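# Move foam block from low shelf to bench behind cartons

## Task

Take the foam block off the low shelf and set it on the bench top so that the whole block sits in the gap between the bench's row of cartons and the wall. The cartons must stay exactly where they were, neither moved nor rotated. The robot must not topple or finish leaning, or the attempt fails. The block must rest there on its own at the end: if the robot is what keeps it in place, it is not counted.

## Robot and tools

Robot: a Hello Robot Stretch 4 with one arm. It has a three-omni-wheel base, a mast carrying a lift, a telescoping arm that reaches forward from the lift, a wrist with yaw, pitch and roll, and a two-finger gripper with bendable steel fingers. It stands about 1.6 m tall, and the base rim lies within 0.23 m of the base origin. Loose objects may occasionally get nudged by something outside the robot's control.

Frames: the base frame has its origin on the floor under the base centre, with x forward, y to the left and z up. hand_pose is reported in this frame and marks a point between the open fingertips. With all wrist joints at zero its axes line up with the base frame, though the printed position may be slightly off. The odometry frame is where the base frame was when the scene began.

execute_actions(actions, cameras): actions is a list holding one action, or an empty list to just get state and images. An action may carry "base", "joints" or both, plus optional "pace" and "contact_limits". Alternatively it is {"end_of_arm": "enable_torque"} on its own. Motions in one action begin together and may finish at different times.
- base: exactly one key, each an offset from where the base last measured itself in the latest reported state, never a pose. translate_m is metres straight ahead, forward positive, -2 to 2. strafe_m is metres sideways, left positive, -2 to 2. rotate_rad is radians turned in place, counter-clockwise from above positive, -3.2 to 3.2.
- joints: absolute targets keyed by joint name, each a single number. lift_m: 0 to 1.2 m. arm_m: extension, 0 to 0.55 m. wrist_yaw_rad: -1.134 to 4.276; 0 points forward, positive turns left, 3.14 stows it back, and above 3.4 the arm may block it. wrist_pitch_rad: -1.117 to 4.259; 0 is level, 1.57 points down. wrist_roll_rad: -1.117 to 4.259; 0 keeps the fingers level, positive turns clockwise as seen from behind. gripper_m: fingertip gap in metres, -0.038 to 0.141; values under 0 press the tips together. Done tolerances are ±0.004 for lift, arm and gripper, ±0.02 for yaw and roll, and ±0.05 for pitch. An out-of-range joint target gets clipped and run, and the result mentions it; any other bad value or unknown key rejects the whole call.
- pace: "slow", "default", "fast" or "max". The base reaches 0.1/0.3/0.4/0.6 m/s and 1/2/3/4 rad/s respectively. With the lift above 0.2 these drop further, to 0.3 m/s and 1 rad/s at full height.
- contact_limits: only {"arm_m": value}, from 0 (gentlest) to 0.75 (firmest), default 0.5. It sets how much force the arm may use before halting.
- cameras: a list drawn from head_camera, head_left_camera, head_right_camera, wrist_camera, "all". Null, omitted or ["all"] gives every camera; [] gives none.
No action may run past 15 s. A joint or the base not named in an action can still be pushing toward its earlier target without the status showing it. When a call reports a stop, the remaining execute_actions, wait and finished_scene calls in that same reply are skipped.

wait(seconds): 0 to 10 s with no new command, then returns state and images. zoom_image(camera, region): region is [x0, y0, x1, y1] in pixels of that camera's most recent full image, at most 504 by 504, and it returns a sharper crop. read_manual(section): returns only licence texts. finished_scene(scene): closes the scene with that integer number once the last command has settled, and reports whether the goal holds. It is irreversible, so call it only after the block rests there by itself and the gripper has let go and moved clear.

Cameras: head_camera sits atop the mast looking forward and downward, so turn the base to aim it. head_left_camera and head_right_camera are fisheyes on either side that look more steeply down and show the base and arm. wrist_camera looks along the fingers, with the tips near the bottom of its image. Calibration is given as OpenCV K, D and T_world_to_cam, where world means the base frame. Expect small errors, which grow for the wrist camera when the arm is extended.

Result lines: base_status and joint_status give how each motion ended. "done" is reached, and for the base it only means the wheels turned the commanded amount. "off_target" means it stopped short and may still push. "contact_stop_at_<key>" means it hit something; the part now holds, but a lift, arm or wheels may go slack. "limit_stop_at_<name>" means a built-in limit intervened, including own_body (self-collision) and tilt (leaning over 6 degrees, after which lift, arm and wheels are slack and refuse commands). "torque_fault" means a wrist or gripper motor overloaded and went limp until enable_torque is sent. on_its_own describes anything not commanded in this call; its "held at" value is a target, not the actual position. lidar_m gives 12 distances in 30-degree sectors running counter-clockwise from straight ahead (4th left, 7th behind, 10th right). "-" means nothing seen or closer than 0.25 m. It sees from about 0.15 m up, so table tops count, and it can miss glass or thin legs. wrist_depth_mm is a 7x7 grid of median depths, 100 to 2000 mm, read from the top left. base_odometry counts wheel rotation, so it includes slip. If turned_by_wheels and turned_by_imu differ by more than about 0.1 rad, something was hit or the wheels slipped. base_tilt is in degrees, with forward and right positive. motor_effort is percent of maximum, with the action's peak in brackets. For the wheels, positive means turning right. A load in a level gripper pushes wrist_pitch effort away from 0.

Gripping: command a gap smaller than the block's width. Smaller values squeeze harder and draw the object toward the wrist. Neither the gripper reading nor a "done" status proves you are holding something; look for a gripper effort change or check the images. If the fingertips stick on a surface, raise the lift.

Avoid: driving or turning with a heavy load while the arm is extended past 0.2, and hard pushes or pulls, especially with the gripper raised, since both risk tipping. Also avoid torque faults caused by pressing the gripper into things, tilting the gripper up while rolling it (self-collision), dropping or slamming the block, and brushing the cartons. To unfold the wrist at the start, send lift_m 0.4 together with wrist_yaw_rad 0.

Each tool is called after "Request:" as a command line: name --argument value for each argument, lists and objects as JSON in quotes; but a table of rows of numbers goes row by row, as --pt "numbers of a row", without its own name.

## Session

Request:
execute_actions --actions '[]'

Scene clock: 0.00 s.
base_odometry: x=+0.000 y=+0.000 heading=+0.000 (m, m, rad; odometry frame)
turned_by_wheels: +0.000 (rad since the last result)
turned_by_imu: +0.000 (rad since the last result)
base_tilt: forward=-0.2 right=+0.3 (deg)
lidar_m: 2.27 2.04 1.26 1.13 1.15 2.60 2.02 2.04 1.80 0.97 0.98 1.28
base_status: not commanded
joint_positions: lift_m=+0.143 arm_m=+0.000 wrist_yaw_rad=+3.225 wrist_pitch_rad=+0.007 wrist_roll_rad=+0.006 gripper_m=+0.057
joint_status: not commanded
motor_effort: lift_m=+21 arm_m=-1 wrist_yaw_rad=+1 wrist_pitch_rad=-9 wrist_roll_rad=+0 gripper_m=-3 wheel_0=+0 wheel_1=+1 wheel_2=+0 (%)
hand_pose: x=-0.1235 y=+0.0630 z=+0.3192 quat_wxyz=(-0.042, -0.004, +0.003, +0.999) (m; base frame)
wrist_depth_mm: - 139 138 - - - - / - - 136 - - - - / - - 135 - - - - / - 114 136 - - - - / 183 - - - - - - / 208 1430 212 1430 213 1430 1430 / 208 854 854 137 866 917 904
pictures: head_camera, head_left_camera, head_right_camera, wrist_camera
Images, in order (width x height): head_camera 420x560, head_left_camera 420x672, head_right_camera 420x672, wrist_camera 616x392.

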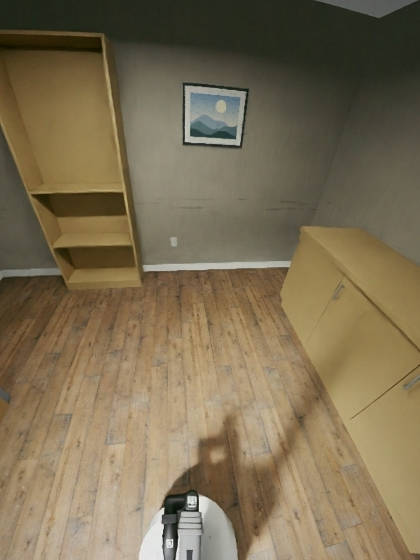

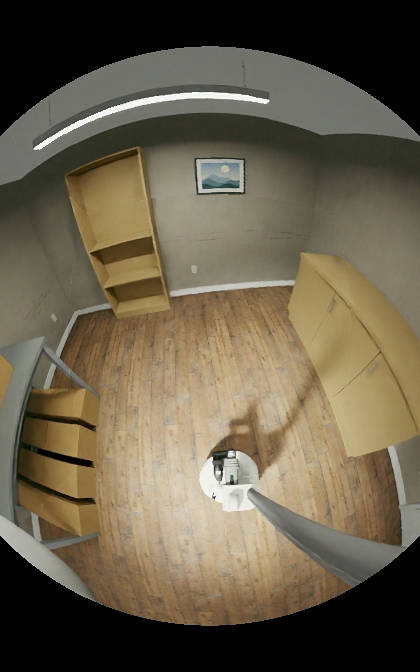

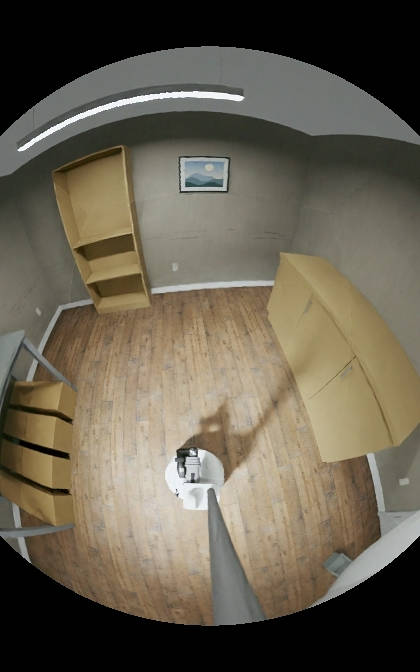

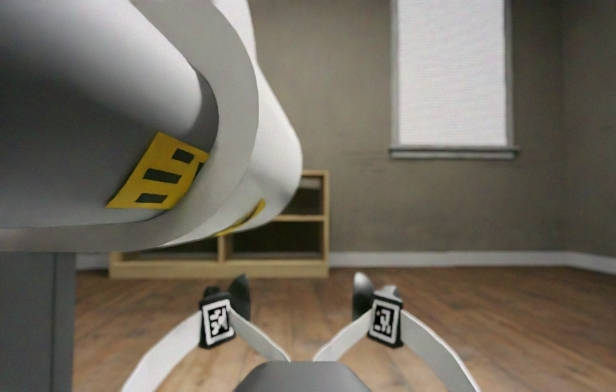

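Request:
execute_actions --actions '[{"base":{"rotate_rad":1.6},"joints":{"lift_m":0.4,"wrist_yaw_rad":0},"pace":"fast"}]'

Scene clock: 2.73 s.
base_odometry: x=+0.000 y=+0.000 heading=+1.600 (m, m, rad; odometry frame)
turned_by_wheels: +1.600 (rad since the last result)
turned_by_imu: +1.640 (rad since the last result)
base_tilt: forward=-0.2 right=+0.3 (deg)
lidar_m: 1.14 1.17 2.58 1.99 1.58 1.68 0.96 1.00 1.33 2.28 2.01 1.24
base_status: done
joint_positions: lift_m=+0.400 arm_m=+0.000 wrist_yaw_rad=+0.000 wrist_pitch_rad=+0.007 wrist_roll_rad=+0.006 gripper_m=+0.057
joint_status: all done
motor_effort: lift_m=+23(26) arm_m=-1(1) wrist_yaw_rad=+1(7) wrist_pitch_rad=-9(9) wrist_roll_rad=+0(0) gripper_m=-2(1) wheel_0=-3(14) wheel_1=-2(11) wheel_2=-2(9) (%)
hand_pose: x=+0.4598 y=-0.0873 z=+0.5759 quat_wxyz=(+1.000, +0.003, +0.004, +0.000) (m; base frame)
wrist_depth_mm: 1756 1808 1863 1863 1921 - - / 1708 1138 1182 1205 1255 - - / 1336 1397 1366 1366 1336 1060 - / 1708 1756 1808 1863 1863 1863 - / 1708 1756 1808 1863 1863 1921 - / 1661 1336 212 1336 213 1336 - / 866 891 904 136 946 991 1499
pictures: head_camera, head_left_camera, head_right_camera, wrist_camera
camera_calibration (this result's frames):
wrist_camera: T_world_to_cam=[[-0.0275729, -0.99956, 0.0109266, -0.0886807], [0.0339299, -0.0118603, -0.999354, 0.622089], [0.999044, -0.0271844, 0.034242, -0.256305], [0, 0, 0, 1]] pos_world=[0.232507, -0.0882311, 0.631432]
Images, in order (width x height): head_camera 420x560, head_left_camera 420x672, head_right_camera 420x672, wrist_camera 616x392.

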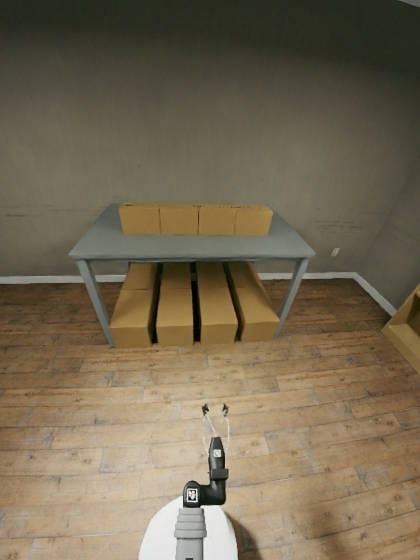

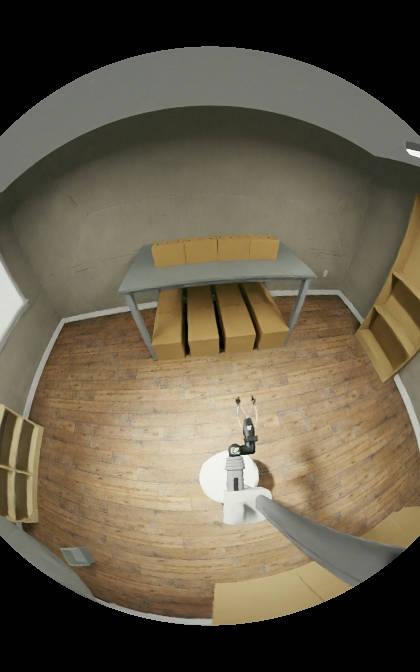

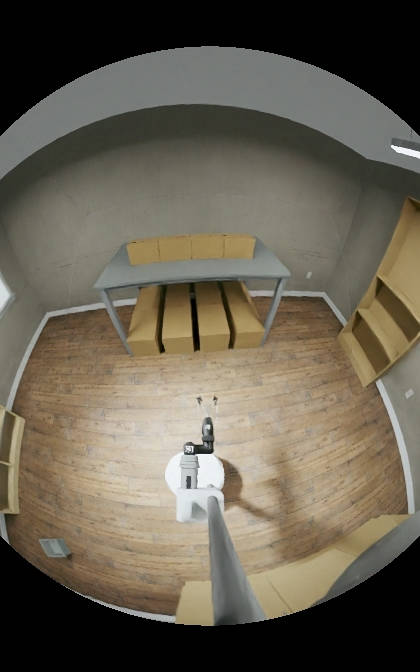

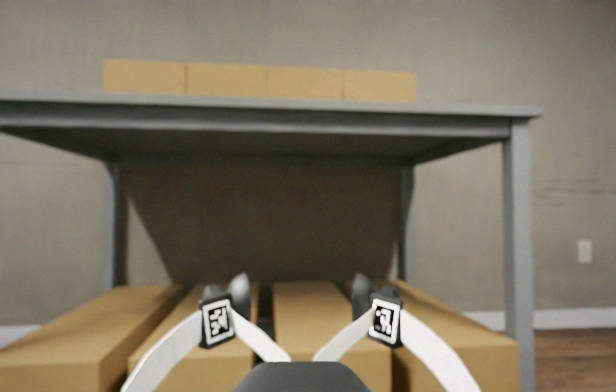

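Request:
execute_actions --actions '[{"base":{"rotate_rad":1.65},"joints":{"lift_m":0.25},"pace":"fast"}]'

Scene clock: 4.87 s.
base_odometry: x=+0.000 y=+0.000 heading=-3.034 (m, m, rad; odometry frame)
turned_by_wheels: +1.649 (rad since the last result)
turned_by_imu: +1.691 (rad since the last result)
base_tilt: forward=-0.2 right=+0.3 (deg)
lidar_m: 2.01 1.59 1.72 0.97 1.02 1.43 2.05 2.04 1.21 1.13 1.20 2.53
base_status: done
joint_positions: lift_m=+0.250 arm_m=+0.000 wrist_yaw_rad=+0.000 wrist_pitch_rad=+0.007 wrist_roll_rad=+0.006 gripper_m=+0.057
joint_status: all done
motor_effort: lift_m=+19(21) arm_m=-1(1) wrist_yaw_rad=+1(0) wrist_pitch_rad=-9(9) wrist_roll_rad=+0(0) gripper_m=+0(2) wheel_0=-4(9) wheel_1=-3(8) wheel_2=-2(9) (%)
hand_pose: x=+0.4598 y=-0.0874 z=+0.4263 quat_wxyz=(+1.000, +0.003, +0.004, +0.000) (m; base frame)
wrist_depth_mm: - - - - - - - / - - - - - - - / - - - - - - - / - - - - - - - / - - - - - - - / 1756 1708 212 1756 213 1756 1756 / 1160 1060 1060 137 1078 1160 1138
pictures: head_camera, head_left_camera, head_right_camera, wrist_camera
camera_calibration (this result's frames):
wrist_camera: T_world_to_cam=[[-0.0277162, -0.999556, 0.0109254, -0.0870206], [0.0339489, -0.0118645, -0.999353, 0.472561], [0.999039, -0.0273273, 0.0342627, -0.251197], [0, 0, 0, 1]] pos_world=[0.2325, -0.0882398, 0.481812]
Images, in order (width x height): head_camera 420x560, head_left_camera 420x672, head_right_camera 420x672, wrist_camera 616x392.

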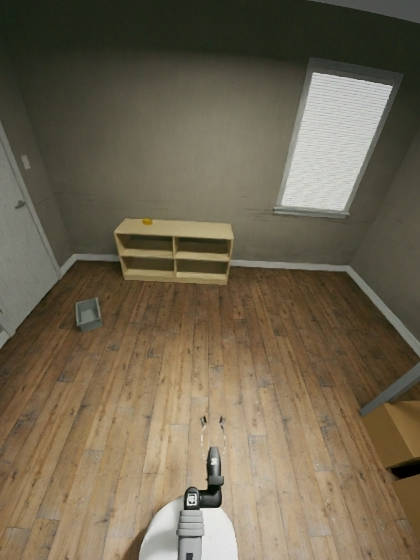

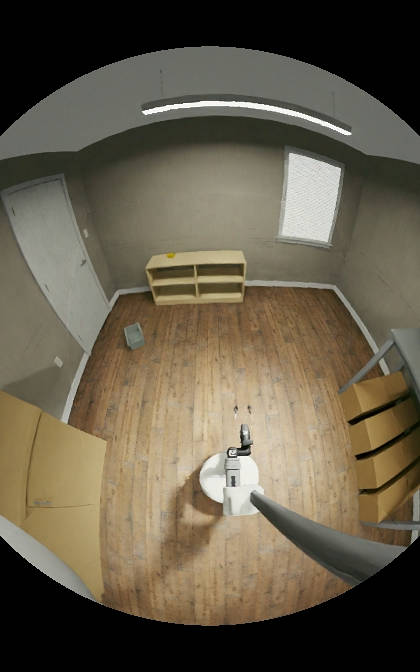

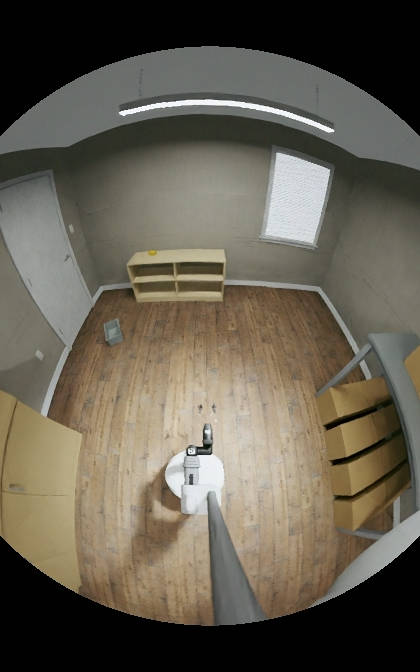

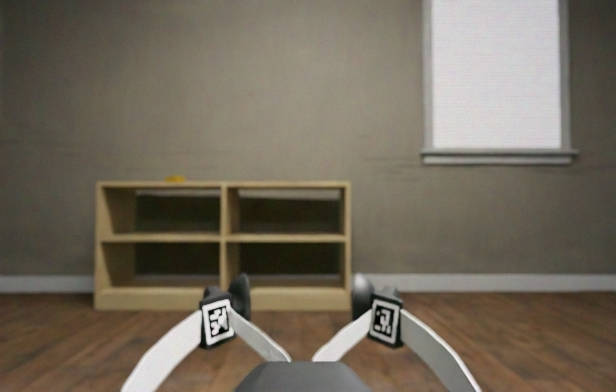

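Request:
zoom_image --camera "head_camera" --region '[110, 200, 240, 290]'

Region (110, 200, 240, 290) of head_camera's 420x560 image, scaled by 3.877, with more detail than that image has; it fills the top 349 rows of this view, and the rest is white.

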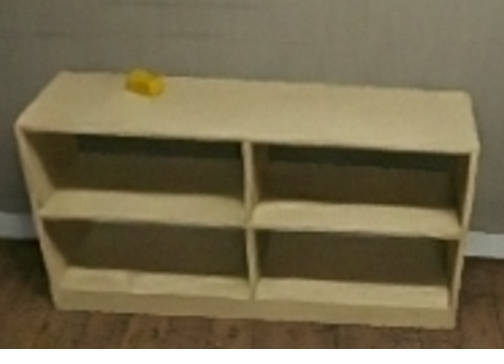

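Request:
execute_actions --actions '[{"base":{"rotate_rad":0.29},"joints":{"gripper_m":0.13},"pace":"fast"}]' --cameras '[]'

Request:
execute_actions --actions '[{"base":{"translate_m":1.5},"joints":{"lift_m":0.75,"wrist_pitch_rad":0.6},"pace":"max"}]'

Scene clock: 7.77 s.
base_odometry: x=+0.000 y=+0.000 heading=-2.745 (m, m, rad; odometry frame)
turned_by_wheels: +0.289 (rad since the last result)
turned_by_imu: +0.296 (rad since the last result)
base_tilt: forward=-0.2 right=+0.3 (deg)
lidar_m: 2.02 1.57 0.97 0.96 1.18 2.28 2.04 1.35 1.15 1.15 2.42 2.00
base_status: done
joint_positions: lift_m=+0.250 arm_m=+0.000 wrist_yaw_rad=+0.000 wrist_pitch_rad=+0.007 wrist_roll_rad=+0.006 gripper_m=+0.130
joint_status: all done
motor_effort: lift_m=+19(19) arm_m=-1(1) wrist_yaw_rad=+2(2) wrist_pitch_rad=-9(9) wrist_roll_rad=+0(0) gripper_m=+0(0) wheel_0=-4(10) wheel_1=-3(10) wheel_2=-1(10) (%)
hand_pose: x=+0.4598 y=-0.0874 z=+0.4263 quat_wxyz=(+1.000, +0.003, +0.004, +0.000) (m; base frame)
wrist_depth_mm: 1756 - - - - - 1863 / 1708 - - - - - 1863 / 1708 - - - - - 1863 / 1708 - - - - 1921 1863 / 1708 - - - - 1983 1808 / 1576 1229 1808 1756 1576 1576 1863 / 1138 1060 1160 144 1138 1078 1160
pictures: none
No camera images: the call's "cameras" was empty. Leave "cameras" out to get every camera's image.

Scene clock: 11.90 s.
base_odometry: x=-1.383 y=-0.580 heading=-2.744 (m, m, rad; odometry frame)
turned_by_wheels: +0.000 (rad since the last result)
turned_by_imu: -0.002 (rad since the last result)
base_tilt: forward=-0.2 right=+0.3 (deg)
lidar_m: 0.56 0.68 0.51 0.47 1.40 1.38 3.75 1.82 1.77 1.86 0.65 0.57
base_status: done
joint_positions: lift_m=+0.750 arm_m=+0.000 wrist_yaw_rad=+0.000 wrist_pitch_rad=+0.602 wrist_roll_rad=+0.006 gripper_m=+0.130
joint_status: all done
motor_effort: lift_m=+22(27) arm_m=-1(1) wrist_yaw_rad=+1(2) wrist_pitch_rad=-7(10) wrist_roll_rad=+0(0) gripper_m=+1(1) wheel_0=+3(12) wheel_1=+2(11) wheel_2=+1(18) (%)
hand_pose: x=+0.4090 y=-0.0874 z=+0.7648 quat_wxyz=(+0.955, +0.003, +0.296, -0.001) (m; base frame)
wrist_depth_mm: 854 788 741 691 654 621 591 / 931 854 798 750 699 661 627 / 1025 946 798 778 750 707 668 / 1138 609 609 615 621 621 621 / 1281 627 512 496 496 496 504 / 1160 627 741 732 430 415 421 / 1008 778 661 144 647 609 634
pictures: head_camera, head_left_camera, head_right_camera, wrist_camera
camera_calibration (this result's frames):
wrist_camera: T_world_to_cam=[[-0.0169545, -0.999551, 0.0247072, -0.107115], [-0.531874, -0.0119083, -0.84674, 0.927229], [0.846654, -0.0274972, -0.531433, 0.282809], [0, 0, 0, 1]] pos_world=[0.251911, -0.0882483, 0.938062]
Images, in order (width x height): head_camera 420x560, head_left_camera 420x672, head_right_camera 420x672, wrist_camera 616x392.

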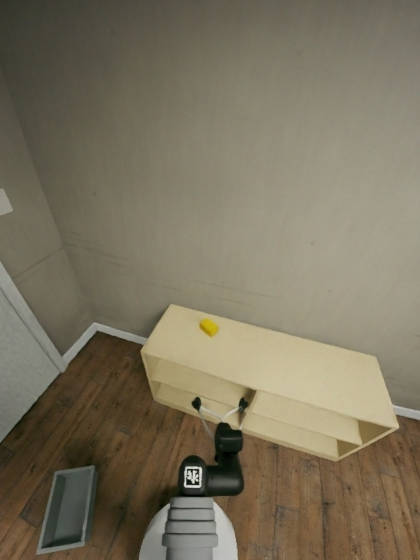

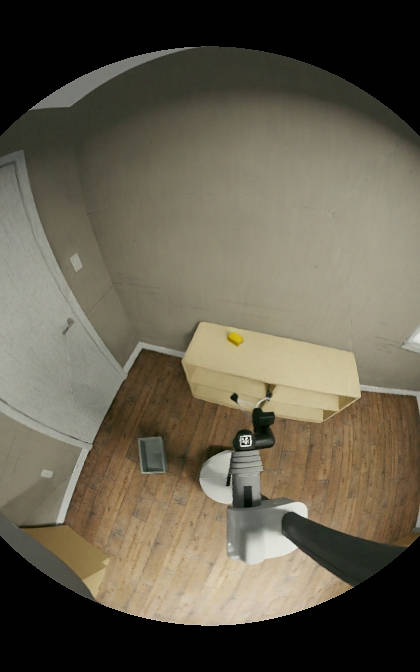

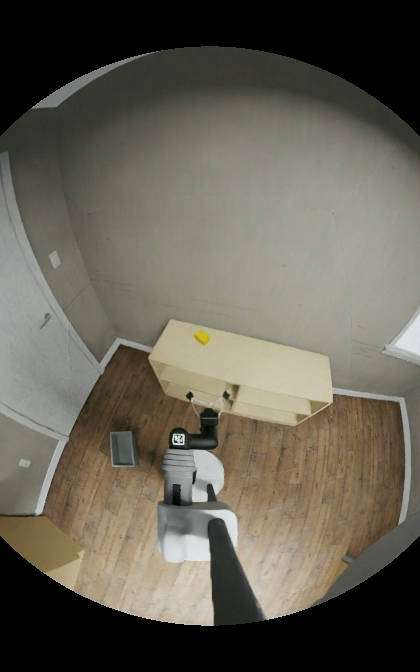

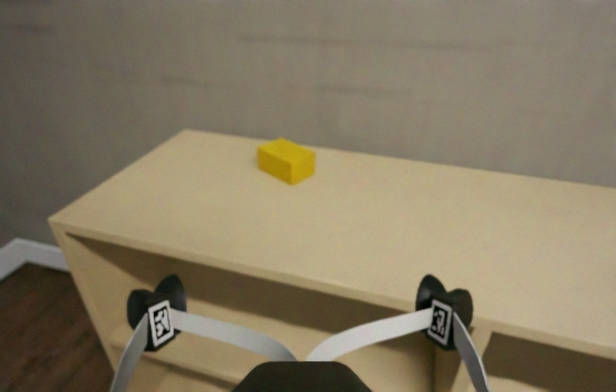

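Request:
zoom_image --camera "wrist_camera" --region '[240, 120, 340, 200]'

Region (240, 120, 340, 200) of wrist_camera's 616x392 image, scaled by 5.040; it fills the top 403 rows of this view, and the rest is white.

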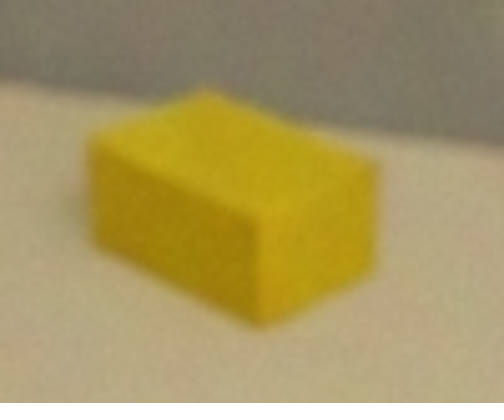

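Request:
execute_actions --actions '[{"base":{"translate_m":0.2},"joints":{"lift_m":0.88,"wrist_pitch_rad":1.57,"wrist_roll_rad":-0.77,"arm_m":0.485,"gripper_m":0.11},"pace":"fast"}]'

Scene clock: 15.93 s.
base_odometry: x=-1.568 y=-0.657 heading=-2.744 (m, m, rad; odometry frame)
turned_by_wheels: +0.001 (rad since the last result)
turned_by_imu: +0.000 (rad since the last result)
base_tilt: forward=-0.2 right=+0.3 (deg)
lidar_m: 0.39 0.44 1.13 0.49 0.49 1.52 3.96 1.91 2.08 0.74 0.44 0.37
base_status: done
joint_positions: lift_m=+0.880 arm_m=+0.484 wrist_yaw_rad=+0.000 wrist_pitch_rad=+1.570 wrist_roll_rad=-0.770 gripper_m=+0.110
joint_status: all done
motor_effort: lift_m=+23(26) arm_m=+4(4) wrist_yaw_rad=+1(3) wrist_pitch_rad=-1(4) wrist_roll_rad=+0(2) gripper_m=+0(1) wheel_0=+2(7) wheel_1=+2(8) wheel_2=+3(14) (%)
hand_pose: x=+0.6554 y=-0.0874 z=+0.7695 quat_wxyz=(+0.656, -0.266, +0.655, +0.265) (m; base frame)
wrist_depth_mm: 991 389 389 392 270 185 152 / 384 387 387 387 319 208 167 / 382 384 387 384 387 237 181 / 377 379 379 384 387 276 202 / 375 377 379 338 384 327 229 / 375 375 377 377 219 370 260 / 750 373 373 140 379 387 301
pictures: head_camera, head_left_camera, head_right_camera, wrist_camera
camera_calibration (this result's frames):
wrist_camera: T_world_to_cam=[[0.707519, -0.706109, 0.0287575, -0.555385], [-0.704932, -0.708042, -0.0418009, 0.495465], [0.0498775, 0.00930279, -0.998712, 0.961742], [0, 0, 0, 1]] pos_world=[0.694245, -0.0502989, 0.997186]
Images, in order (width x height): head_camera 420x560, head_left_camera 420x672, head_right_camera 420x672, wrist_camera 616x392.

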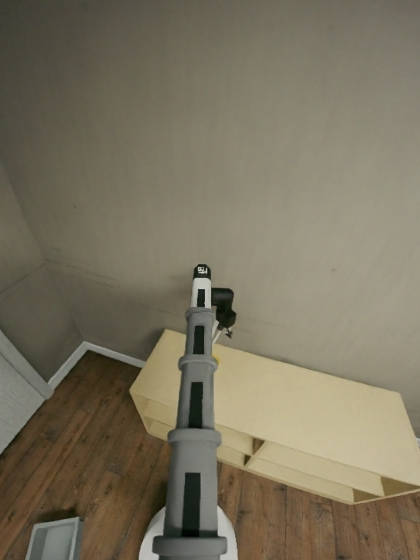

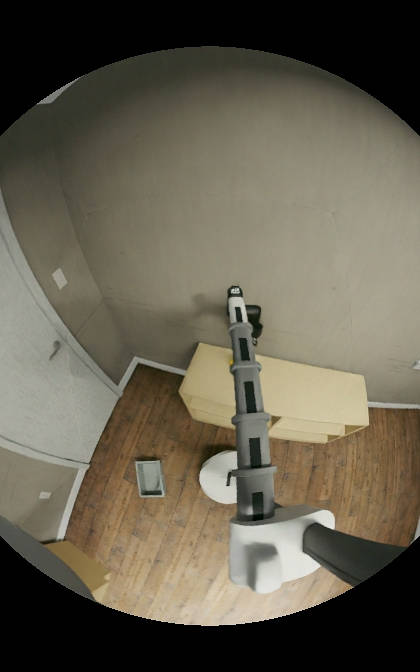

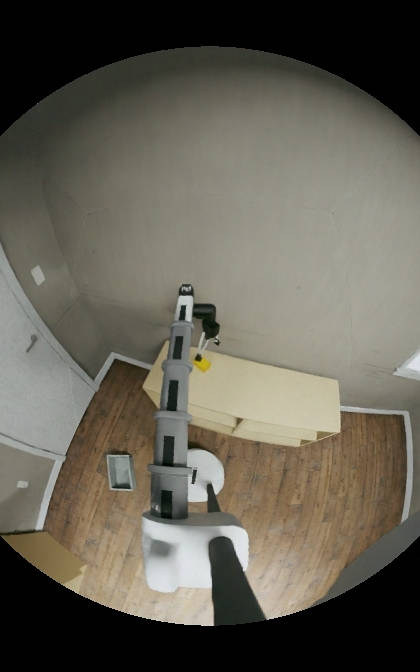

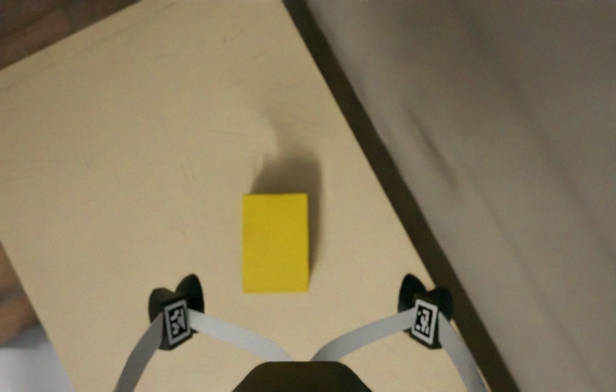

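Request:
execute_actions --actions '[{"base":{"strafe_m":0.032},"joints":{"lift_m":0.80}}]' --cameras '["wrist_camera"]'

Scene clock: 18.03 s.
base_odometry: x=-1.555 y=-0.687 heading=-2.744 (m, m, rad; odometry frame)
turned_by_wheels: +0.000 (rad since the last result)
turned_by_imu: +0.000 (rad since the last result)
base_tilt: forward=-0.2 right=+0.3 (deg)
lidar_m: 0.39 0.48 1.10 0.46 0.46 1.50 3.94 1.94 2.10 0.75 0.44 0.39
base_status: done
joint_positions: lift_m=+0.800 arm_m=+0.484 wrist_yaw_rad=+0.000 wrist_pitch_rad=+1.570 wrist_roll_rad=-0.770 gripper_m=+0.110
joint_status: all done
motor_effort: lift_m=+18(22) arm_m=+4(4) wrist_yaw_rad=+1(1) wrist_pitch_rad=-1(1) wrist_roll_rad=+0(0) gripper_m=+0(0) wheel_0=-2(14) wheel_1=+2(11) wheel_2=+0(4) (%)
hand_pose: x=+0.6554 y=-0.0874 z=+0.6900 quat_wxyz=(+0.656, -0.266, +0.655, +0.265) (m; base frame)
wrist_depth_mm: 307 307 309 310 289 199 163 / 304 307 307 309 319 223 178 / 304 304 304 306 315 253 194 / 300 303 303 304 307 294 216 / 300 300 301 259 304 325 246 / 298 297 256 257 219 325 274 / 296 296 297 140 300 303 324
pictures: wrist_camera
camera_calibration (this result's frames):
wrist_camera: T_world_to_cam=[[0.7075, -0.706128, 0.0287514, -0.553082], [-0.704951, -0.708023, -0.0417948, 0.49215], [0.0498692, 0.00930148, -0.998712, 0.882327], [0, 0, 0, 1]] pos_world=[0.694247, -0.0503, 0.917663]
Images, in order (width x height): wrist_camera 616x392.

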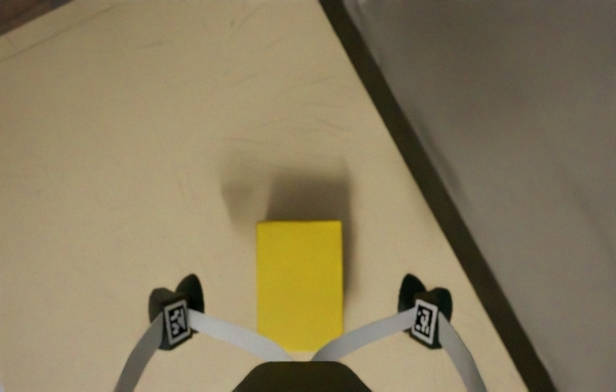

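Request:
execute_actions --actions '[{"joints":{"lift_m":0.754}}]' --cameras '[]'

Request:
execute_actions --actions '[{"joints":{"gripper_m":0.025}}]' --cameras '["wrist_camera"]'

Scene clock: 19.43 s.
base_odometry: x=-1.555 y=-0.687 heading=-2.744 (m, m, rad; odometry frame)
turned_by_wheels: +0.000 (rad since the last result)
turned_by_imu: +0.000 (rad since the last result)
base_tilt: forward=-0.1 right=+0.4 (deg)
lidar_m: 0.39 0.48 1.10 0.44 0.46 1.50 3.93 1.94 2.07 0.75 0.45 0.39
base_status: not commanded
joint_positions: lift_m=+0.754 arm_m=+0.484 wrist_yaw_rad=+0.000 wrist_pitch_rad=+1.570 wrist_roll_rad=-0.770 gripper_m=+0.110
joint_status: all done
motor_effort: lift_m=+18(18) arm_m=+4(5) wrist_yaw_rad=+1(1) wrist_pitch_rad=-1(1) wrist_roll_rad=+0(1) gripper_m=+0(0) wheel_0=-2(2) wheel_1=+2(2) wheel_2=+0(0) (%)
hand_pose: x=+0.6554 y=-0.0874 z=+0.6440 quat_wxyz=(+0.656, -0.266, +0.655, +0.265) (m; base frame)
wrist_depth_mm: 262 262 263 265 278 199 163 / 259 260 263 263 278 222 177 / 258 258 260 262 263 254 193 / 256 257 259 259 260 286 216 / 254 256 256 213 258 285 246 / 254 254 216 211 219 258 276 / 252 252 253 140 256 257 301
pictures: none
No camera images: the call's "cameras" was empty. Leave "cameras" out to get every camera's image.

Scene clock: 21.13 s.
base_odometry: x=-1.555 y=-0.687 heading=-2.744 (m, m, rad; odometry frame)
turned_by_wheels: +0.000 (rad since the last result)
turned_by_imu: +0.000 (rad since the last result)
base_tilt: forward=-0.1 right=+0.3 (deg)
lidar_m: 0.39 0.48 1.09 0.47 0.46 1.51 3.96 1.92 2.08 0.77 0.47 0.38
base_status: not commanded
joint_positions: lift_m=+0.754 arm_m=+0.484 wrist_yaw_rad=+0.000 wrist_pitch_rad=+1.570 wrist_roll_rad=-0.770 gripper_m=+0.025
joint_status: all done
motor_effort: lift_m=+17(17) arm_m=+5(5) wrist_yaw_rad=+1(1) wrist_pitch_rad=-2(1) wrist_roll_rad=+0(0) gripper_m=-17(19) wheel_0=-2(2) wheel_1=+2(2) wheel_2=+0(0) (%)
hand_pose: x=+0.6554 y=-0.0874 z=+0.6440 quat_wxyz=(+0.656, -0.266, +0.655, +0.265) (m; base frame)
wrist_depth_mm: 260 262 263 265 278 198 163 / 259 262 262 263 278 223 177 / 258 259 259 262 263 255 194 / 255 257 257 258 260 286 216 / 255 255 256 204 259 285 246 / 253 255 202 202 203 259 276 / 251 253 253 167 255 256 303
pictures: wrist_camera
camera_calibration (this result's frames):
wrist_camera: T_world_to_cam=[[0.7075, -0.706132, 0.0286562, -0.551673], [-0.704961, -0.708019, -0.0416998, 0.490147], [0.0497347, 0.00930117, -0.998719, 0.836499], [0, 0, 0, 1]] pos_world=[0.69424, -0.0503002, 0.871676]
Images, in order (width x height): wrist_camera 616x392.

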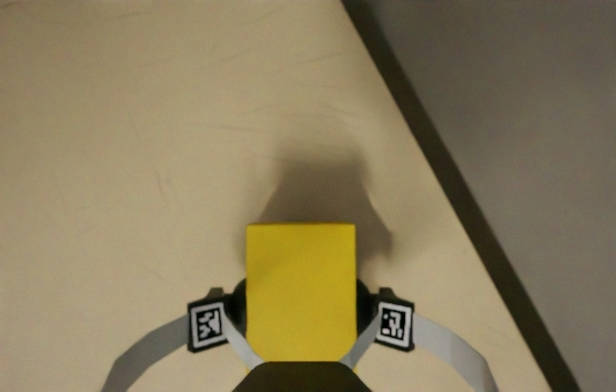

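Request:
execute_actions --actions '[{"joints":{"lift_m":0.80,"arm_m":0.02,"wrist_roll_rad":0},"pace":"fast"}]' --cameras '[]'

Request:
execute_actions --actions '[{"base":{"rotate_rad":-2.08},"joints":{"lift_m":0.58},"pace":"fast"}]'

Scene clock: 24.50 s.
base_odometry: x=-1.555 y=-0.687 heading=-2.744 (m, m, rad; odometry frame)
turned_by_wheels: +0.000 (rad since the last result)
turned_by_imu: -0.001 (rad since the last result)
base_tilt: forward=-0.2 right=+0.2 (deg)
lidar_m: 0.39 0.46 1.10 0.45 0.45 1.50 3.91 1.94 2.11 0.76 0.45 0.39
base_status: not commanded
joint_positions: lift_m=+0.800 arm_m=+0.021 wrist_yaw_rad=+0.000 wrist_pitch_rad=+1.570 wrist_roll_rad=+0.000 gripper_m=+0.025
joint_status: all done
motor_effort: lift_m=+24(27) arm_m=-4(7) wrist_yaw_rad=+2(0) wrist_pitch_rad=-3(3) wrist_roll_rad=+1(5) gripper_m=-18(17) wheel_0=-2(2) wheel_1=+2(2) wheel_2=+0(0) (%)
hand_pose: x=+0.1918 y=-0.0874 z=+0.6895 quat_wxyz=(+0.707, +0.000, +0.707, +0.000) (m; base frame)
wrist_depth_mm: 904 569 574 312 314 314 315 / 904 904 574 580 580 314 312 / 891 917 904 831 574 535 574 / 904 904 904 904 904 842 574 / 891 878 691 204 904 904 891 / 891 891 202 202 202 891 904 / 878 676 683 167 891 878 904
pictures: none
No camera images: the call's "cameras" was empty. Leave "cameras" out to get every camera's image.

Scene clock: 26.73 s.
base_odometry: x=-1.555 y=-0.687 heading=+1.460 (m, m, rad; odometry frame)
turned_by_wheels: -2.079 (rad since the last result)
turned_by_imu: -2.133 (rad since the last result)
base_tilt: forward=-0.2 right=+0.3 (deg)
lidar_m: 2.07 0.77 0.45 0.39 0.38 0.48 1.12 0.49 0.47 1.51 3.73 1.94
base_status: done
joint_positions: lift_m=+0.580 arm_m=+0.021 wrist_yaw_rad=+0.000 wrist_pitch_rad=+1.570 wrist_roll_rad=+0.000 gripper_m=+0.025
joint_status: all done
motor_effort: lift_m=+18(21) arm_m=-4(5) wrist_yaw_rad=+1(3) wrist_pitch_rad=-2(3) wrist_roll_rad=+0(1) gripper_m=-18(17) wheel_0=+4(9) wheel_1=+3(11) wheel_2=+2(10) (%)
hand_pose: x=+0.1920 y=-0.0874 z=+0.4699 quat_wxyz=(+0.707, +0.000, +0.707, +0.000) (m; base frame)
wrist_depth_mm: 707 699 699 707 715 707 715 / 691 699 699 699 699 715 707 / 691 691 691 699 707 707 707 / 683 691 691 691 699 691 699 / 683 683 484 204 691 699 691 / 676 477 202 202 203 691 691 / 668 466 466 167 676 683 691
pictures: head_camera, head_left_camera, head_right_camera, wrist_camera
camera_calibration (this result's frames):
wrist_camera: T_world_to_cam=[[0.0165099, -0.999471, 0.0280346, -0.111507], [-0.998965, -0.0176768, -0.0418985, 0.273058], [0.0423719, -0.0273139, -0.998728, 0.683932], [0, 0, 0, 1]] pos_world=[0.245637, -0.0879408, 0.697629]
Images, in order (width x height): head_camera 420x560, head_left_camera 420x672, head_right_camera 420x672, wrist_camera 616x392.

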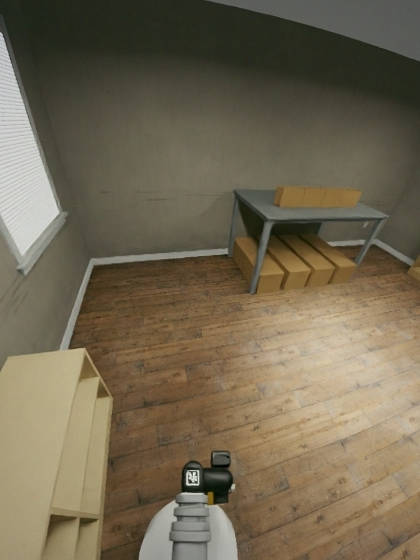

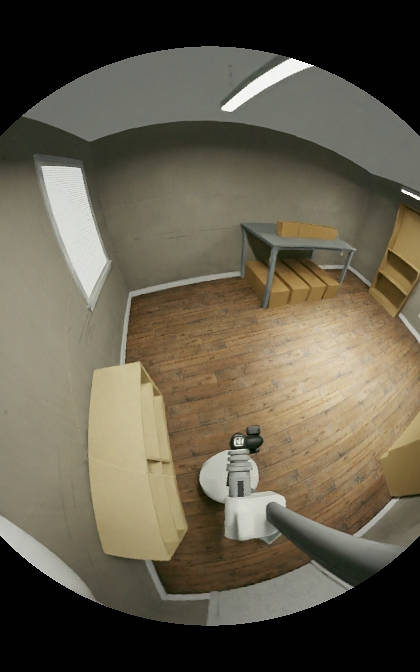

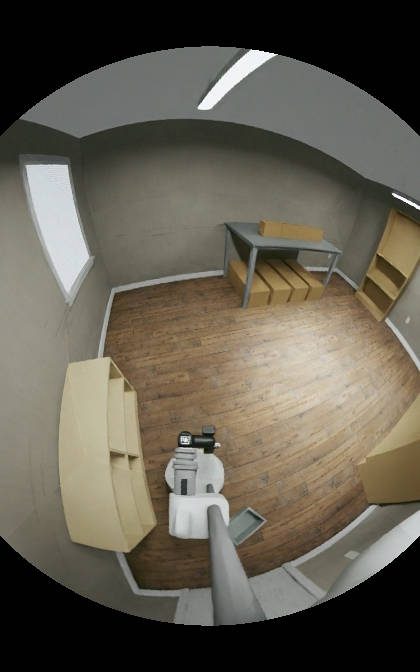

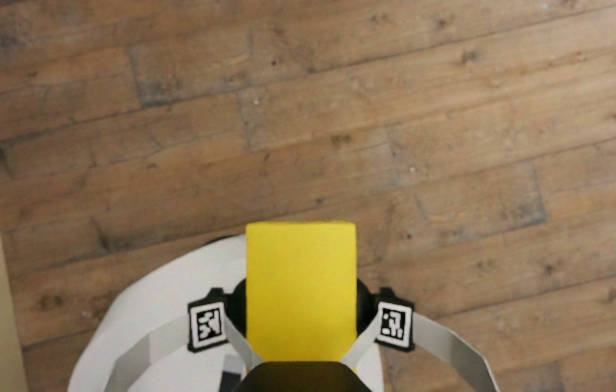

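Request:
execute_actions --actions '[{"base":{"translate_m":2.0},"joints":{"lift_m":0.6},"pace":"max"}]' --cameras '[]'

Request:
execute_actions --actions '[{"base":{"translate_m":0.33},"joints":{"lift_m":0.8},"pace":"fast"}]' --cameras '[]'

Request:
execute_actions --actions '[{"base":{"rotate_rad":-1.2},"joints":{"lift_m":1.12},"pace":"fast"}]'

Scene clock: 34.00 s.
base_odometry: x=-1.335 y=+1.301 heading=+1.460 (m, m, rad; odometry frame)
turned_by_wheels: +0.001 (rad since the last result)
turned_by_imu: -0.004 (rad since the last result)
base_tilt: forward=-0.2 right=+0.3 (deg)
lidar_m: 0.62 0.61 0.73 1.26 1.24 1.41 1.87 2.64 0.55 0.46 0.47 0.56
base_status: done
joint_positions: lift_m=+0.600 arm_m=+0.021 wrist_yaw_rad=+0.000 wrist_pitch_rad=+1.570 wrist_roll_rad=+0.000 gripper_m=+0.025
joint_status: all done
motor_effort: lift_m=+23(25) arm_m=-4(5) wrist_yaw_rad=+2(1) wrist_pitch_rad=-2(3) wrist_roll_rad=+1(1) gripper_m=-16(19) wheel_0=+4(10) wheel_1=+1(8) wheel_2=+1(16) (%)
hand_pose: x=+0.1918 y=-0.0874 z=+0.4896 quat_wxyz=(+0.707, +0.000, +0.707, +0.000) (m; base frame)
wrist_depth_mm: 647 707 715 723 723 715 530 / 715 715 715 707 723 723 549 / 707 707 715 715 723 715 574 / 707 707 699 707 715 715 609 / 699 699 504 204 715 707 634 / 691 496 201 202 203 707 661 / 683 488 484 167 691 707 691
pictures: none
No camera images: the call's "cameras" was empty. Leave "cameras" out to get every camera's image.

Scene clock: 36.10 s.
base_odometry: x=-1.299 y=+1.629 heading=+1.461 (m, m, rad; odometry frame)
turned_by_wheels: +0.001 (rad since the last result)
turned_by_imu: +0.000 (rad since the last result)
base_tilt: forward=-0.2 right=+0.4 (deg)
lidar_m: 0.28 0.28 0.34 0.65 1.32 1.57 2.06 2.90 0.46 0.39 0.38 0.34
base_status: done
joint_positions: lift_m=+0.800 arm_m=+0.021 wrist_yaw_rad=+0.000 wrist_pitch_rad=+1.570 wrist_roll_rad=+0.000 gripper_m=+0.025
joint_status: all done
motor_effort: lift_m=+23(25) arm_m=-4(4) wrist_yaw_rad=+2(2) wrist_pitch_rad=-2(3) wrist_roll_rad=+1(1) gripper_m=-19(18) wheel_0=+2(14) wheel_1=+3(8) wheel_2=+2(13) (%)
hand_pose: x=+0.1919 y=-0.0874 z=+0.6895 quat_wxyz=(+0.707, +0.000, +0.707, +0.000) (m; base frame)
wrist_depth_mm: 161 177 195 216 243 278 327 / 210 235 268 312 370 449 433 / 298 351 430 554 750 634 647 / 512 707 904 917 904 699 647 / 878 904 691 203 904 750 647 / 891 878 202 202 204 798 640 / 878 683 676 167 878 732 634
pictures: none
No camera images: the call's "cameras" was empty. Leave "cameras" out to get every camera's image.

Scene clock: 38.00 s.
base_odometry: x=-1.299 y=+1.629 heading=+0.262 (m, m, rad; odometry frame)
turned_by_wheels: -1.199 (rad since the last result)
turned_by_imu: -1.230 (rad since the last result)
base_tilt: forward=+0.0 right=+0.4 (deg)
lidar_m: 0.38 0.39 0.30 0.28 0.31 0.51 1.36 1.43 1.74 2.68 0.52 0.40
base_status: done
joint_positions: lift_m=+1.120 arm_m=+0.021 wrist_yaw_rad=+0.000 wrist_pitch_rad=+1.570 wrist_roll_rad=+0.000 gripper_m=+0.025
joint_status: all done
motor_effort: lift_m=+23(25) arm_m=-4(4) wrist_yaw_rad=+1(1) wrist_pitch_rad=-2(2) wrist_roll_rad=+1(1) gripper_m=-16(17) wheel_0=+4(9) wheel_1=+4(9) wheel_2=+3(9) (%)
hand_pose: x=+0.1919 y=-0.0874 z=+1.0095 quat_wxyz=(+0.707, +0.000, +0.707, +0.000) (m; base frame)
wrist_depth_mm: 445 473 329 327 330 332 330 / 517 668 946 960 976 976 1229 / 535 798 1160 1182 1025 960 788 / 544 820 1205 1229 1229 1229 1229 / 569 866 1025 203 1205 1205 1229 / 585 891 202 203 204 1205 1229 / 597 759 1160 168 1182 1229 1205
pictures: head_camera, head_left_camera, head_right_camera, wrist_camera
camera_calibration (this result's frames):
wrist_camera: T_world_to_cam=[[0.016415, -0.999472, 0.0280323, -0.126612], [-0.998973, -0.017578, -0.0417573, 0.295442], [0.042228, -0.0273181, -0.998734, 1.22286], [0, 0, 0, 1]] pos_world=[0.245578, -0.0879462, 1.2372]
Images, in order (width x height): head_camera 420x560, head_left_camera 420x672, head_right_camera 420x672, wrist_camera 616x392.

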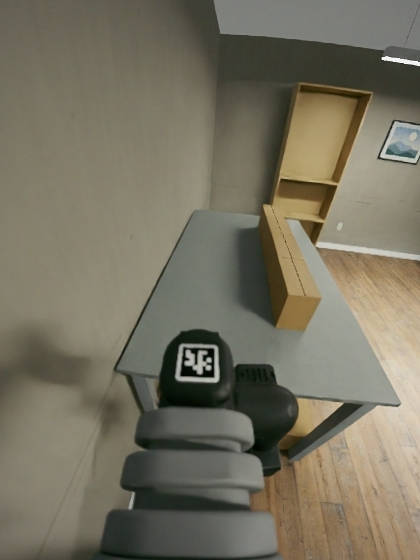

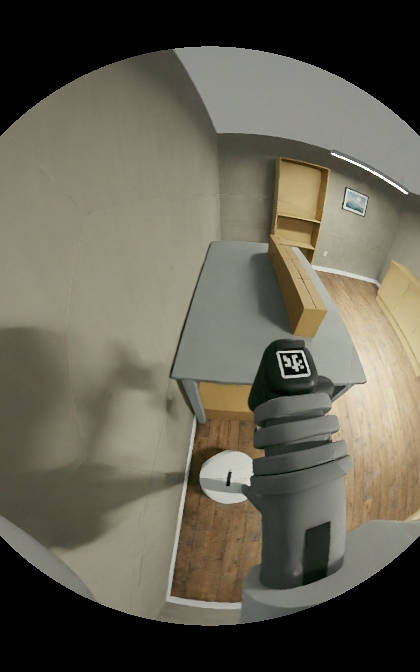

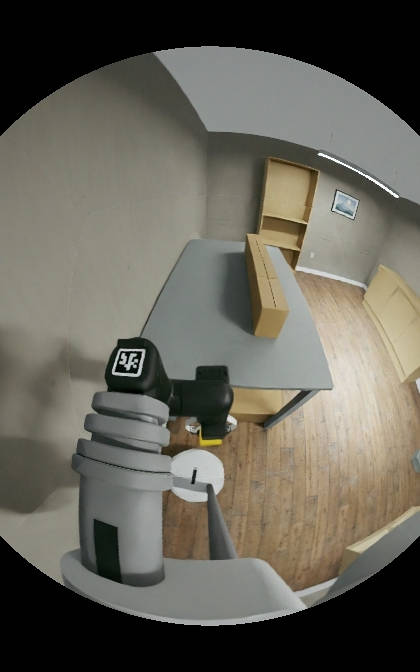

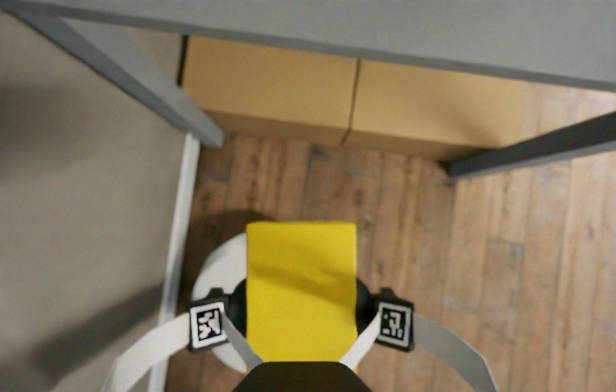

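Request:
execute_actions --actions '[{"base":{"translate_m":0.12},"joints":{"arm_m":0.54},"pace":"fast"}]' --cameras '["head_camera","wrist_camera"]'

Scene clock: 40.60 s.
base_odometry: x=-1.183 y=+1.660 heading=+0.262 (m, m, rad; odometry frame)
turned_by_wheels: +0.000 (rad since the last result)
turned_by_imu: +0.000 (rad since the last result)
base_tilt: forward=-0.1 right=+0.4 (deg)
lidar_m: 0.26 0.29 0.28 0.27 0.31 0.49 1.48 1.57 1.82 2.86 0.35 0.26
base_status: done
joint_positions: lift_m=+1.120 arm_m=+0.539 wrist_yaw_rad=+0.000 wrist_pitch_rad=+1.570 wrist_roll_rad=+0.000 gripper_m=+0.025
joint_status: all done
motor_effort: lift_m=+23(23) arm_m=+4(5) wrist_yaw_rad=+1(3) wrist_pitch_rad=-2(3) wrist_roll_rad=+1(1) gripper_m=-19(17) wheel_0=+2(9) wheel_1=+2(9) wheel_2=+0(10) (%)
hand_pose: x=+0.7104 y=-0.0874 z=+1.0095 quat_wxyz=(+0.707, +0.000, +0.707, +0.000) (m; base frame)
wrist_depth_mm: 322 324 324 325 327 329 329 / 320 322 322 325 325 325 327 / 317 319 320 322 324 324 324 / 315 317 319 320 320 324 322 / 315 315 317 203 320 320 320 / 312 314 202 202 204 319 320 / 310 310 312 168 314 315 317
pictures: head_camera, wrist_camera
camera_calibration (this result's frames):
wrist_camera: T_world_to_cam=[[0.0166341, -0.999469, 0.0280358, -0.135283], [-0.99896, -0.017803, -0.0419717, 0.813628], [0.0424485, -0.0273085, -0.998725, 1.2008], [0, 0, 0, 1]] pos_world=[0.76406, -0.087934, 1.23721]
Images, in order (width x height): head_camera 420x560, wrist_camera 616x392.

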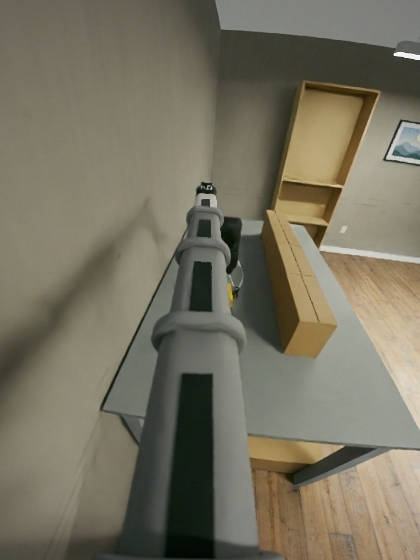

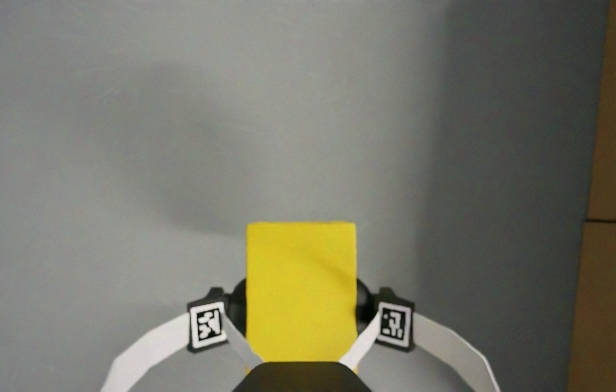

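Request:
execute_actions --actions '[{"joints":{"lift_m":1.060}}]' --cameras '[]'

Request:
execute_actions --actions '[{"joints":{"gripper_m":0.085}}]' --cameras '[]'

Request:
execute_actions --actions '[{"joints":{"lift_m":1.14},"pace":"fast"}]' --cameras '["head_camera","wrist_camera"]'

Scene clock: 42.13 s.
base_odometry: x=-1.183 y=+1.660 heading=+0.262 (m, m, rad; odometry frame)
turned_by_wheels: +0.000 (rad since the last result)
turned_by_imu: +0.000 (rad since the last result)
base_tilt: forward=-0.3 right=+0.3 (deg)
lidar_m: 0.26 0.30 0.28 0.26 0.31 0.48 1.47 1.57 1.80 2.86 0.36 0.27
base_status: not commanded
joint_positions: lift_m=+1.060 arm_m=+0.539 wrist_yaw_rad=+0.000 wrist_pitch_rad=+1.570 wrist_roll_rad=+0.000 gripper_m=+0.025
joint_status: all done
motor_effort: lift_m=+18(22) arm_m=+4(5) wrist_yaw_rad=+1(1) wrist_pitch_rad=-1(2) wrist_roll_rad=+1(1) gripper_m=-18(18) wheel_0=+2(2) wheel_1=+2(2) wheel_2=+0(1) (%)
hand_pose: x=+0.7104 y=-0.0874 z=+0.9500 quat_wxyz=(+0.707, +0.000, +0.707, +0.000) (m; base frame)
wrist_depth_mm: 263 263 265 266 267 267 268 / 260 262 263 265 266 267 266 / 260 260 262 263 264 265 265 / 258 259 260 260 262 263 264 / 257 257 258 204 260 262 263 / 255 256 202 202 203 259 260 / 254 254 255 167 257 258 259
pictures: none
No camera images: the call's "cameras" was empty. Leave "cameras" out to get every camera's image.

Scene clock: 43.53 s.
base_odometry: x=-1.183 y=+1.660 heading=+0.262 (m, m, rad; odometry frame)
turned_by_wheels: +0.000 (rad since the last result)
turned_by_imu: +0.000 (rad since the last result)
base_tilt: forward=-0.1 right=+0.3 (deg)
lidar_m: 0.26 0.30 0.29 0.27 0.30 0.47 1.48 1.59 1.81 2.85 0.36 0.27
base_status: not commanded
joint_positions: lift_m=+1.060 arm_m=+0.539 wrist_yaw_rad=+0.000 wrist_pitch_rad=+1.570 wrist_roll_rad=+0.000 gripper_m=+0.085
joint_status: all done
motor_effort: lift_m=+17(18) arm_m=+4(4) wrist_yaw_rad=+1(1) wrist_pitch_rad=-1(1) wrist_roll_rad=+1(1) gripper_m=+0(19) wheel_0=+2(2) wheel_1=+2(2) wheel_2=+0(0) (%)
hand_pose: x=+0.7104 y=-0.0874 z=+0.9500 quat_wxyz=(+0.707, +0.000, +0.707, +0.000) (m; base frame)
wrist_depth_mm: 263 264 266 267 267 268 268 / 262 263 264 265 265 266 266 / 260 260 262 264 264 265 265 / 258 258 260 262 262 263 264 / 256 258 257 215 259 262 263 / 255 256 213 213 213 260 262 / 253 254 256 137 256 258 259
pictures: none
No camera images: the call's "cameras" was empty. Leave "cameras" out to get every camera's image.

Scene clock: 44.63 s.
base_odometry: x=-1.183 y=+1.660 heading=+0.262 (m, m, rad; odometry frame)
turned_by_wheels: +0.000 (rad since the last result)
turned_by_imu: +0.000 (rad since the last result)
base_tilt: forward=-0.2 right=+0.4 (deg)
lidar_m: 0.27 0.29 0.28 0.27 0.29 0.47 1.48 1.57 1.79 2.84 0.36 0.27
base_status: not commanded
joint_positions: lift_m=+1.140 arm_m=+0.539 wrist_yaw_rad=+0.000 wrist_pitch_rad=+1.570 wrist_roll_rad=+0.000 gripper_m=+0.085
joint_status: all done
motor_effort: lift_m=+23(26) arm_m=+5(4) wrist_yaw_rad=+1(1) wrist_pitch_rad=-2(2) wrist_roll_rad=+1(1) gripper_m=+0(2) wheel_0=+3(2) wheel_1=+2(2) wheel_2=+0(0) (%)
hand_pose: x=+0.7104 y=-0.0874 z=+1.0295 quat_wxyz=(+0.707, +0.000, +0.707, +0.000) (m; base frame)
wrist_depth_mm: 342 343 345 347 347 349 351 / 342 342 343 345 345 349 345 / 340 340 340 345 343 343 343 / 336 338 338 340 342 343 342 / 332 334 338 294 338 340 342 / 332 332 213 291 213 338 334 / 329 330 332 136 334 334 327
pictures: head_camera, wrist_camera
camera_calibration (this result's frames):
wrist_camera: T_world_to_cam=[[0.0165831, -0.999469, 0.0280357, -0.135808], [-0.998961, -0.0177517, -0.0419625, 0.814461], [0.0424379, -0.0273107, -0.998726, 1.22079], [0, 0, 0, 1]] pos_world=[0.764059, -0.0879368, 1.25722]
Images, in order (width x height): head_camera 420x560, wrist_camera 616x392.

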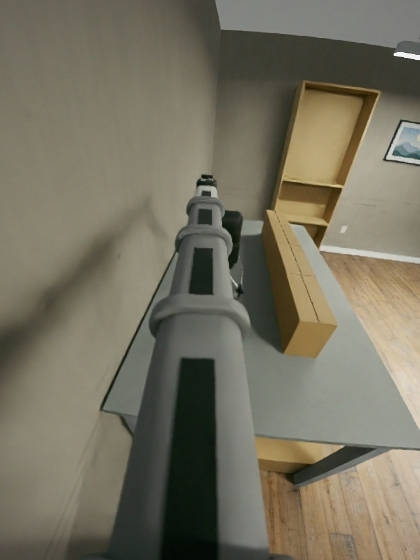

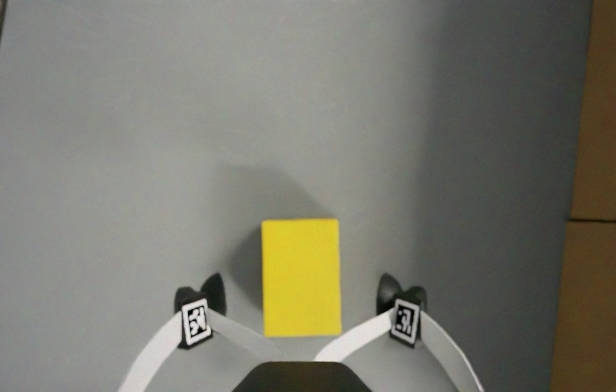

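Request:
finished_scene --scene 1

The scene is finished: the task was done.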